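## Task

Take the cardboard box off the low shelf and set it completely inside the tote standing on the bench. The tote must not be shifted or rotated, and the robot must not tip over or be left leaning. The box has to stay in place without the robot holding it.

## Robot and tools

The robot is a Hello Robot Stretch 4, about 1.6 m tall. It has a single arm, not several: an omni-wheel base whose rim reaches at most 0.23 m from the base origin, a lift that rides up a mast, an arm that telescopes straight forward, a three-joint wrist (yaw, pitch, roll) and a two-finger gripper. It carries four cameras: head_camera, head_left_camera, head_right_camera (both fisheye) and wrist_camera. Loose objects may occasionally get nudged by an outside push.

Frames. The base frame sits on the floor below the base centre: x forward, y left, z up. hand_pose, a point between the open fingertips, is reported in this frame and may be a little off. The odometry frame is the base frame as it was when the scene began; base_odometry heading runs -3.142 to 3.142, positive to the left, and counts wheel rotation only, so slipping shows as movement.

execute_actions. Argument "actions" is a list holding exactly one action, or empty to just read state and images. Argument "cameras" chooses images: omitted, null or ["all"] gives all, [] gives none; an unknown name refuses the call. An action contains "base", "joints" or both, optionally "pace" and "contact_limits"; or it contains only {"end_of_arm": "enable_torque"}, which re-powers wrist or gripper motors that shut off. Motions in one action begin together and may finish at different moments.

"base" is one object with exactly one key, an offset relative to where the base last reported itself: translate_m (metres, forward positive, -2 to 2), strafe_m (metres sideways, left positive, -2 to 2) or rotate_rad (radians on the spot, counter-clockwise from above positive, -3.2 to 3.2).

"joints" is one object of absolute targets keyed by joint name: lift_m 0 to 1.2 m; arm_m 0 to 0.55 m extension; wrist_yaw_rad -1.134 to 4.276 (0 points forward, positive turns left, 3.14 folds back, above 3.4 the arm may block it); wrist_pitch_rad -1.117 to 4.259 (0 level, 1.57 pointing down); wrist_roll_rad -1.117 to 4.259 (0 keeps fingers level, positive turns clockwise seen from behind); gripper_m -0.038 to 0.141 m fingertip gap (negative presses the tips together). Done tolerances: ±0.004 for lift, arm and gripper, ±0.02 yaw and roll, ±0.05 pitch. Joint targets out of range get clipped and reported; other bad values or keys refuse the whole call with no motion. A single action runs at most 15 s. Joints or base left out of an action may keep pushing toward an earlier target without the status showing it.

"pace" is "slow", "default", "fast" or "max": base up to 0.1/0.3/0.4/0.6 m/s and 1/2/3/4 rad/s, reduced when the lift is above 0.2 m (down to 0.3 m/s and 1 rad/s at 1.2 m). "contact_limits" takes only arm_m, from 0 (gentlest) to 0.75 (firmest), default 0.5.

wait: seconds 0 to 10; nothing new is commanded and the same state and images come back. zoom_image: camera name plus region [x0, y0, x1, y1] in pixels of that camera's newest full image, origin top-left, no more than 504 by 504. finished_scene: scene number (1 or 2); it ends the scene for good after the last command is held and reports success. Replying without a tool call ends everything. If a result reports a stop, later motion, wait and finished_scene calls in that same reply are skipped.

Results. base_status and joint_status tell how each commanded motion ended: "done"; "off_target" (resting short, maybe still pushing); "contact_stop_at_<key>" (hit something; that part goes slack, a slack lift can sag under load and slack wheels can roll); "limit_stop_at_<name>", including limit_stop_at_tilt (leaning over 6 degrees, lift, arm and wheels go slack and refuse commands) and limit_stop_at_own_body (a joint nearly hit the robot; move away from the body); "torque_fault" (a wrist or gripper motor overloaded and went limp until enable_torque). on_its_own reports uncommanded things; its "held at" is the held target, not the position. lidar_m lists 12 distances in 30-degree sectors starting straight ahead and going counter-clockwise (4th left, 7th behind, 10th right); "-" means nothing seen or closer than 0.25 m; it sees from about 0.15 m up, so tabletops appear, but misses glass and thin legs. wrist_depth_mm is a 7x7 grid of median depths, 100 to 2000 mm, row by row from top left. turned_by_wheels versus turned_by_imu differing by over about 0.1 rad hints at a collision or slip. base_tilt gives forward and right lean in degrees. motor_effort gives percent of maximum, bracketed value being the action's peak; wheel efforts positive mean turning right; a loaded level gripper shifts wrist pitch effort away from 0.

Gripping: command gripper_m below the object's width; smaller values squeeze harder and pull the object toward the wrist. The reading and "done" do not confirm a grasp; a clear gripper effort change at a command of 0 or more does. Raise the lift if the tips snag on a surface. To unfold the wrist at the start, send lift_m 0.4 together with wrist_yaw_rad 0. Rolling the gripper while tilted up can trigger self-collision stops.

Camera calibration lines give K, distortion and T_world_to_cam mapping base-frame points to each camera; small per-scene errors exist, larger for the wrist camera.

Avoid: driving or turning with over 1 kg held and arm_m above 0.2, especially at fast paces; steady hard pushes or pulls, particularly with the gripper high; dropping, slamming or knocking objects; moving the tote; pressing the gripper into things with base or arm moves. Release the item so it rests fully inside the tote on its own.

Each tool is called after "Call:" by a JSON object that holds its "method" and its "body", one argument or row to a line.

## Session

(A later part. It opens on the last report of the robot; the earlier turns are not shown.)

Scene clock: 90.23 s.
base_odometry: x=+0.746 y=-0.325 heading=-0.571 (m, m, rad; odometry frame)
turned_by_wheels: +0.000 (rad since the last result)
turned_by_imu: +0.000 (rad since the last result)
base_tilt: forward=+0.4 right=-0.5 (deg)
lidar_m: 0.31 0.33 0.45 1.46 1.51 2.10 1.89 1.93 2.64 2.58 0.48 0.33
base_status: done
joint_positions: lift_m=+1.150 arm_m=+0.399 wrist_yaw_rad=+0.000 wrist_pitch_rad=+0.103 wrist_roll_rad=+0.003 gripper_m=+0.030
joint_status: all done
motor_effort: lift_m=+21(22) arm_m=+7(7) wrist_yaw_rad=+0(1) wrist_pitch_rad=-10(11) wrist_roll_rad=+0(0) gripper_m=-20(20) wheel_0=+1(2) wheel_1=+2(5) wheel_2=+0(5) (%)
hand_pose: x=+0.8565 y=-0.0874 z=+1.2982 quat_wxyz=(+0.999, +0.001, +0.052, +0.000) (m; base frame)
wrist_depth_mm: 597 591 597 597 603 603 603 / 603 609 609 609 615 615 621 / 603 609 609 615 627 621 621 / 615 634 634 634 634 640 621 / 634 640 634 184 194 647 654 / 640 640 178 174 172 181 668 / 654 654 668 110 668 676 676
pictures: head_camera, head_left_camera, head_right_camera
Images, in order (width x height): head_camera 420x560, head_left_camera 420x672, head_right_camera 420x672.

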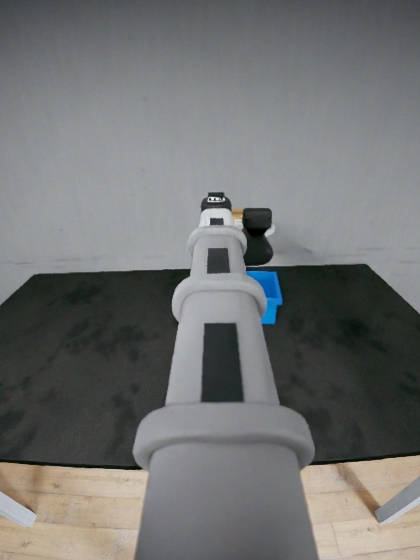

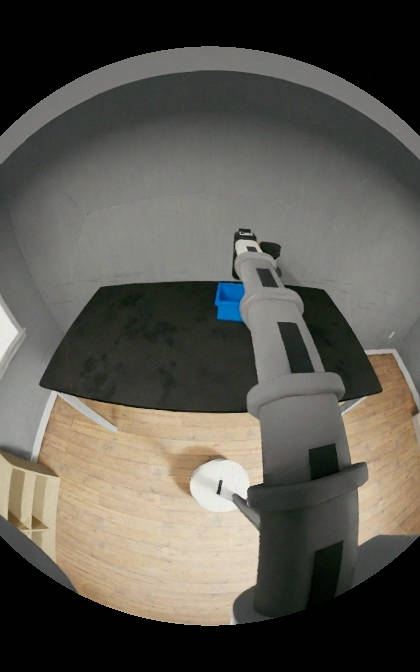

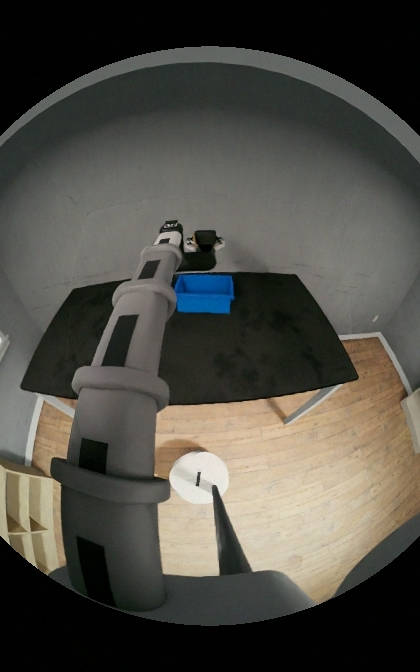

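Call:
{"method": "execute_actions", "body": {
  "actions": [
    {"joints":{"wrist_pitch_rad":1.0,"arm_m":0.46},"pace":"slow"}
  ],
  "cameras": ["wrist_camera","head_right_camera"]
}}

Scene clock: 94.20 s.
base_odometry: x=+0.746 y=-0.325 heading=-0.571 (m, m, rad; odometry frame)
turned_by_wheels: +0.000 (rad since the last result)
turned_by_imu: +0.000 (rad since the last result)
base_tilt: forward=+0.3 right=-0.4 (deg)
lidar_m: 0.31 0.33 0.44 1.47 1.49 2.10 1.90 1.93 2.61 2.58 0.48 0.34
base_status: not commanded
joint_positions: lift_m=+1.150 arm_m=+0.459 wrist_yaw_rad=+0.000 wrist_pitch_rad=+1.002 wrist_roll_rad=+0.003 gripper_m=+0.030
joint_status: all done
motor_effort: lift_m=+22(22) arm_m=+7(9) wrist_yaw_rad=+0(1) wrist_pitch_rad=-6(10) wrist_roll_rad=+0(0) gripper_m=-20(17) wheel_0=+1(1) wheel_1=+2(2) wheel_2=+0(0) (%)
hand_pose: x=+0.7851 y=-0.0874 z=+1.0850 quat_wxyz=(+0.877, +0.001, +0.480, -0.001) (m; base frame)
wrist_depth_mm: 591 597 603 609 603 609 597 / 585 569 564 559 554 549 544 / 521 508 433 421 418 473 484 / 477 375 452 455 449 384 449 / 433 329 290 184 195 312 415 / 407 392 178 174 173 180 382 / 375 364 364 110 351 359 355
pictures: head_right_camera, wrist_camera
camera_calibration (this result's frames):
wrist_camera: T_world_to_cam=[[-0.0310991, -0.998303, -0.049226, 0.00288569], [-0.87191, 0.0511748, -0.486984, 1.26245], [0.488677, 0.0277759, -0.872022, 0.794971], [0, 0, 0, 1]] pos_world=[0.712349, -0.0838058, 1.30817]
Images, in order (width x height): head_right_camera 420x672, wrist_camera 616x392.

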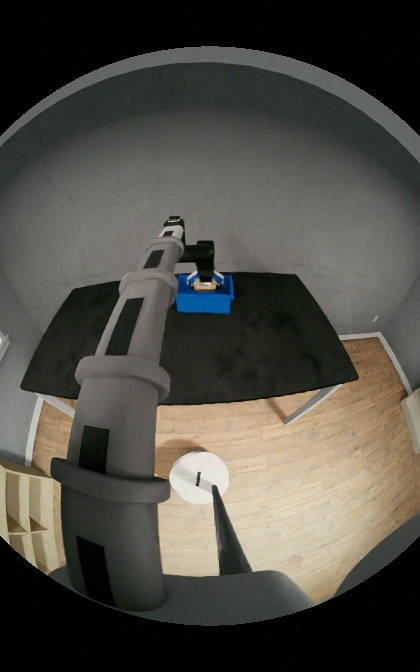

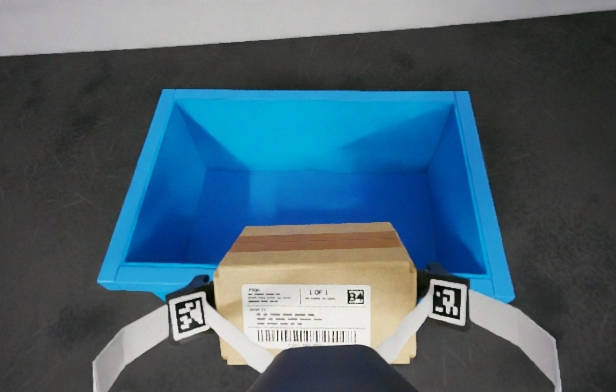

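Call:
{"method": "execute_actions", "body": {
  "actions": [
    {"base":{"translate_m":0.04},"joints":{"arm_m":0.545},"pace":"slow"}
  ],
  "cameras": ["wrist_camera"]
}}

Call:
{"method": "execute_actions", "body": {
  "actions": [
    {"joints":{"lift_m":1.07},"pace":"slow"}
  ],
  "cameras": ["wrist_camera","head_right_camera"]
}}

Scene clock: 103.03 s.
base_odometry: x=+0.779 y=-0.346 heading=-0.571 (m, m, rad; odometry frame)
turned_by_wheels: +0.000 (rad since the last result)
turned_by_imu: +0.000 (rad since the last result)
base_tilt: forward=+0.3 right=-0.6 (deg)
lidar_m: 0.26 0.28 0.40 1.48 1.49 2.08 1.95 1.99 2.68 2.58 0.41 0.30
base_status: done
joint_positions: lift_m=+1.150 arm_m=+0.544 wrist_yaw_rad=+0.000 wrist_pitch_rad=+1.002 wrist_roll_rad=+0.003 gripper_m=+0.030
joint_status: all done
motor_effort: lift_m=+21(22) arm_m=+8(8) wrist_yaw_rad=+0(0) wrist_pitch_rad=-6(6) wrist_roll_rad=+0(0) gripper_m=-21(20) wheel_0=+1(2) wheel_1=+1(5) wheel_2=-1(4) (%)
hand_pose: x=+0.8700 y=-0.0874 z=+1.0849 quat_wxyz=(+0.877, +0.001, +0.480, -0.001) (m; base frame)
wrist_depth_mm: 459 462 469 484 488 492 508 / 525 535 539 539 539 544 535 / 525 517 504 512 504 500 492 / 469 469 462 462 459 449 449 / 442 347 342 185 194 317 415 / 404 286 179 174 173 181 387 / 377 266 364 110 349 314 355
pictures: wrist_camera
camera_calibration (this result's frames):
wrist_camera: T_world_to_cam=[[-0.0311006, -0.998304, -0.0492222, 0.00552507], [-0.871971, 0.0511707, -0.486875, 1.33646], [0.488568, 0.0277783, -0.872084, 0.753592], [0, 0, 0, 1]] pos_world=[0.797347, -0.0838054, 1.30816]
Images, in order (width x height): wrist_camera 616x392.

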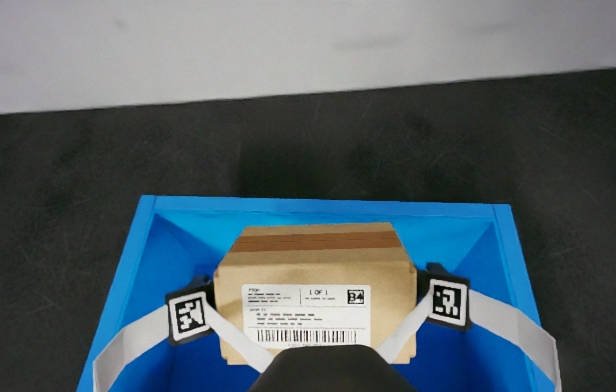

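Scene clock: 104.57 s.
base_odometry: x=+0.779 y=-0.346 heading=-0.571 (m, m, rad; odometry frame)
turned_by_wheels: +0.000 (rad since the last result)
turned_by_imu: +0.000 (rad since the last result)
base_tilt: forward=+0.4 right=-0.5 (deg)
lidar_m: 0.27 0.29 0.39 1.47 1.49 2.09 1.92 1.96 2.68 2.59 0.41 0.28
base_status: not commanded
joint_positions: lift_m=+1.070 arm_m=+0.544 wrist_yaw_rad=+0.000 wrist_pitch_rad=+1.002 wrist_roll_rad=+0.003 gripper_m=+0.030
joint_status: all done
motor_effort: lift_m=+16(19) arm_m=+7(7) wrist_yaw_rad=+0(1) wrist_pitch_rad=-6(6) wrist_roll_rad=+0(0) gripper_m=-19(19) wheel_0=+1(0) wheel_1=+1(1) wheel_2=-1(1) (%)
hand_pose: x=+0.8700 y=-0.0874 z=+1.0054 quat_wxyz=(+0.877, +0.001, +0.480, -0.001) (m; base frame)
wrist_depth_mm: 459 462 469 477 473 477 473 / 459 455 452 449 442 436 427 / 415 257 254 249 245 244 387 / 375 271 293 283 279 271 229 / 228 285 329 183 195 315 215 / 208 255 178 175 172 180 215 / 202 256 286 110 278 282 204
pictures: head_right_camera, wrist_camera
camera_calibration (this result's frames):
wrist_camera: T_world_to_cam=[[-0.0311014, -0.998304, -0.0492216, 0.00161146], [-0.871981, 0.0511706, -0.486858, 1.29774], [0.48855, 0.0277783, -0.872093, 0.684276], [0, 0, 0, 1]] pos_world=[0.797352, -0.0838054, 1.22865]
Images, in order (width x height): head_right_camera 420x672, wrist_camera 616x392.

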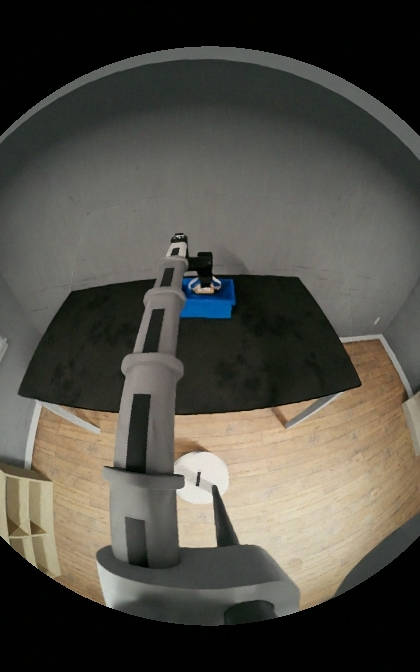

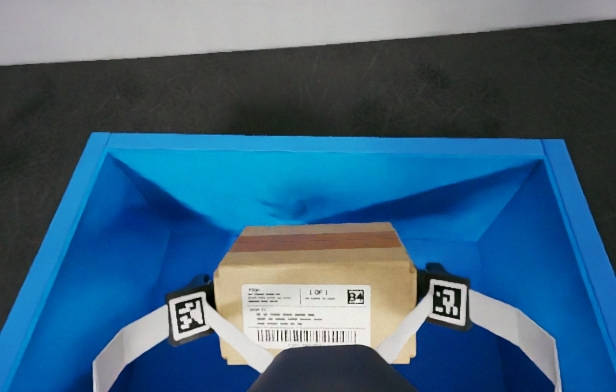

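Below rim now; a bit lower, then release.

Call:
{"method": "execute_actions", "body": {
  "actions": [
    {"joints":{"lift_m":1.035},"pace":"slow","contact_limits":{}}
  ],
  "cameras": []
}}

Call:
{"method": "execute_actions", "body": {
  "actions": [
    {"joints":{"gripper_m":0.12}}
  ],
  "cameras": []
}}

Call:
{"method": "execute_actions", "body": {
  "actions": [
    {"joints":{"lift_m":1.18}}
  ],
  "cameras": ["wrist_camera","head_right_camera"]
}}

action 0: "contact_limits" must be an object like {"arm_m": 0.15}; or leave it out

Scene clock: 111.07 s.
base_odometry: x=+0.779 y=-0.346 heading=-0.571 (m, m, rad; odometry frame)
turned_by_wheels: +0.000 (rad since the last result)
turned_by_imu: +0.000 (rad since the last result)
base_tilt: forward=+0.4 right=-0.5 (deg)
lidar_m: 0.25 0.28 0.38 1.46 1.51 2.09 1.92 1.98 2.68 2.57 0.42 0.30
base_status: not commanded
joint_positions: lift_m=+1.070 arm_m=+0.544 wrist_yaw_rad=+0.000 wrist_pitch_rad=+1.002 wrist_roll_rad=+0.003 gripper_m=+0.120
joint_status: all done
motor_effort: lift_m=+16(16) arm_m=+7(7) wrist_yaw_rad=-1(0) wrist_pitch_rad=-6(5) wrist_roll_rad=+0(0) gripper_m=-1(18) wheel_0=+1(1) wheel_1=+1(1) wheel_2=-1(1) (%)
hand_pose: x=+0.8700 y=-0.0874 z=+1.0054 quat_wxyz=(+0.877, +0.001, +0.480, -0.001) (m; base frame)
wrist_depth_mm: 459 462 477 477 473 477 480 / 462 462 452 445 445 436 436 / 418 255 254 249 247 244 384 / 375 268 290 285 279 272 229 / 229 283 338 272 325 274 216 / 208 254 218 257 252 215 221 / 202 271 291 109 289 281 214
pictures: none
No camera images: the call's "cameras" was empty. Leave "cameras" out to get every camera's image.

Scene clock: 112.57 s.
base_odometry: x=+0.779 y=-0.346 heading=-0.571 (m, m, rad; odometry frame)
turned_by_wheels: +0.000 (rad since the last result)
turned_by_imu: +0.000 (rad since the last result)
base_tilt: forward=+0.3 right=-0.4 (deg)
lidar_m: 0.26 0.30 0.38 1.49 1.50 2.10 1.90 1.99 2.67 2.59 0.41 0.29
base_status: not commanded
joint_positions: lift_m=+1.180 arm_m=+0.544 wrist_yaw_rad=+0.000 wrist_pitch_rad=+1.002 wrist_roll_rad=+0.003 gripper_m=+0.120
joint_status: all done
motor_effort: lift_m=+22(21) arm_m=+7(7) wrist_yaw_rad=+0(0) wrist_pitch_rad=-6(5) wrist_roll_rad=+0(0) gripper_m=+0(1) wheel_0=+1(1) wheel_1=+1(1) wheel_2=-1(1) (%)
hand_pose: x=+0.8701 y=-0.0874 z=+1.1150 quat_wxyz=(+0.877, +0.001, +0.480, -0.001) (m; base frame)
wrist_depth_mm: 455 473 469 477 484 492 500 / 525 535 539 559 564 569 574 / 564 559 554 544 539 539 530 / 517 508 504 500 488 488 484 / 469 452 368 375 359 332 445 / 436 319 219 362 404 214 413 / 410 296 392 110 387 317 384
pictures: head_right_camera, wrist_camera
camera_calibration (this result's frames):
wrist_camera: T_world_to_cam=[[-0.0310954, -0.998304, -0.0492255, 0.00700244], [-0.871919, 0.0511708, -0.486968, 1.35116], [0.488661, 0.0277782, -0.872031, 0.779606], [0, 0, 0, 1]] pos_world=[0.797358, -0.0838054, 1.33816]
Images, in order (width x height): head_right_camera 420x672, wrist_camera 616x392.

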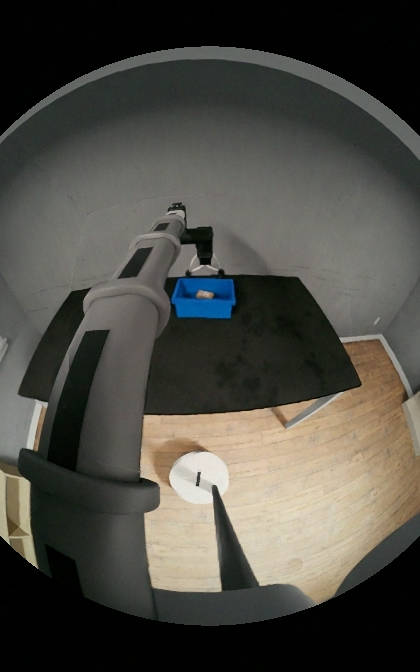

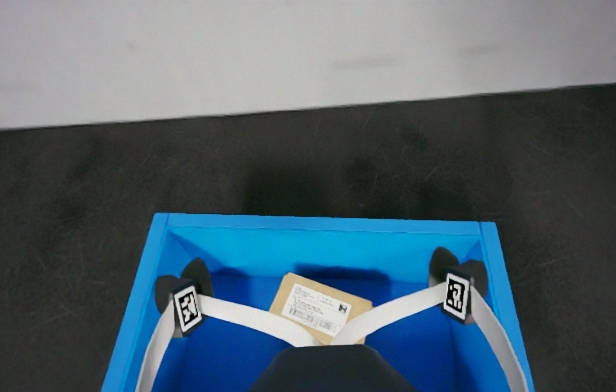

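It dropped in the tote.

Call:
{"method": "finished_scene", "body": {
  "scene": 1
}}

The scene is finished: the task was done.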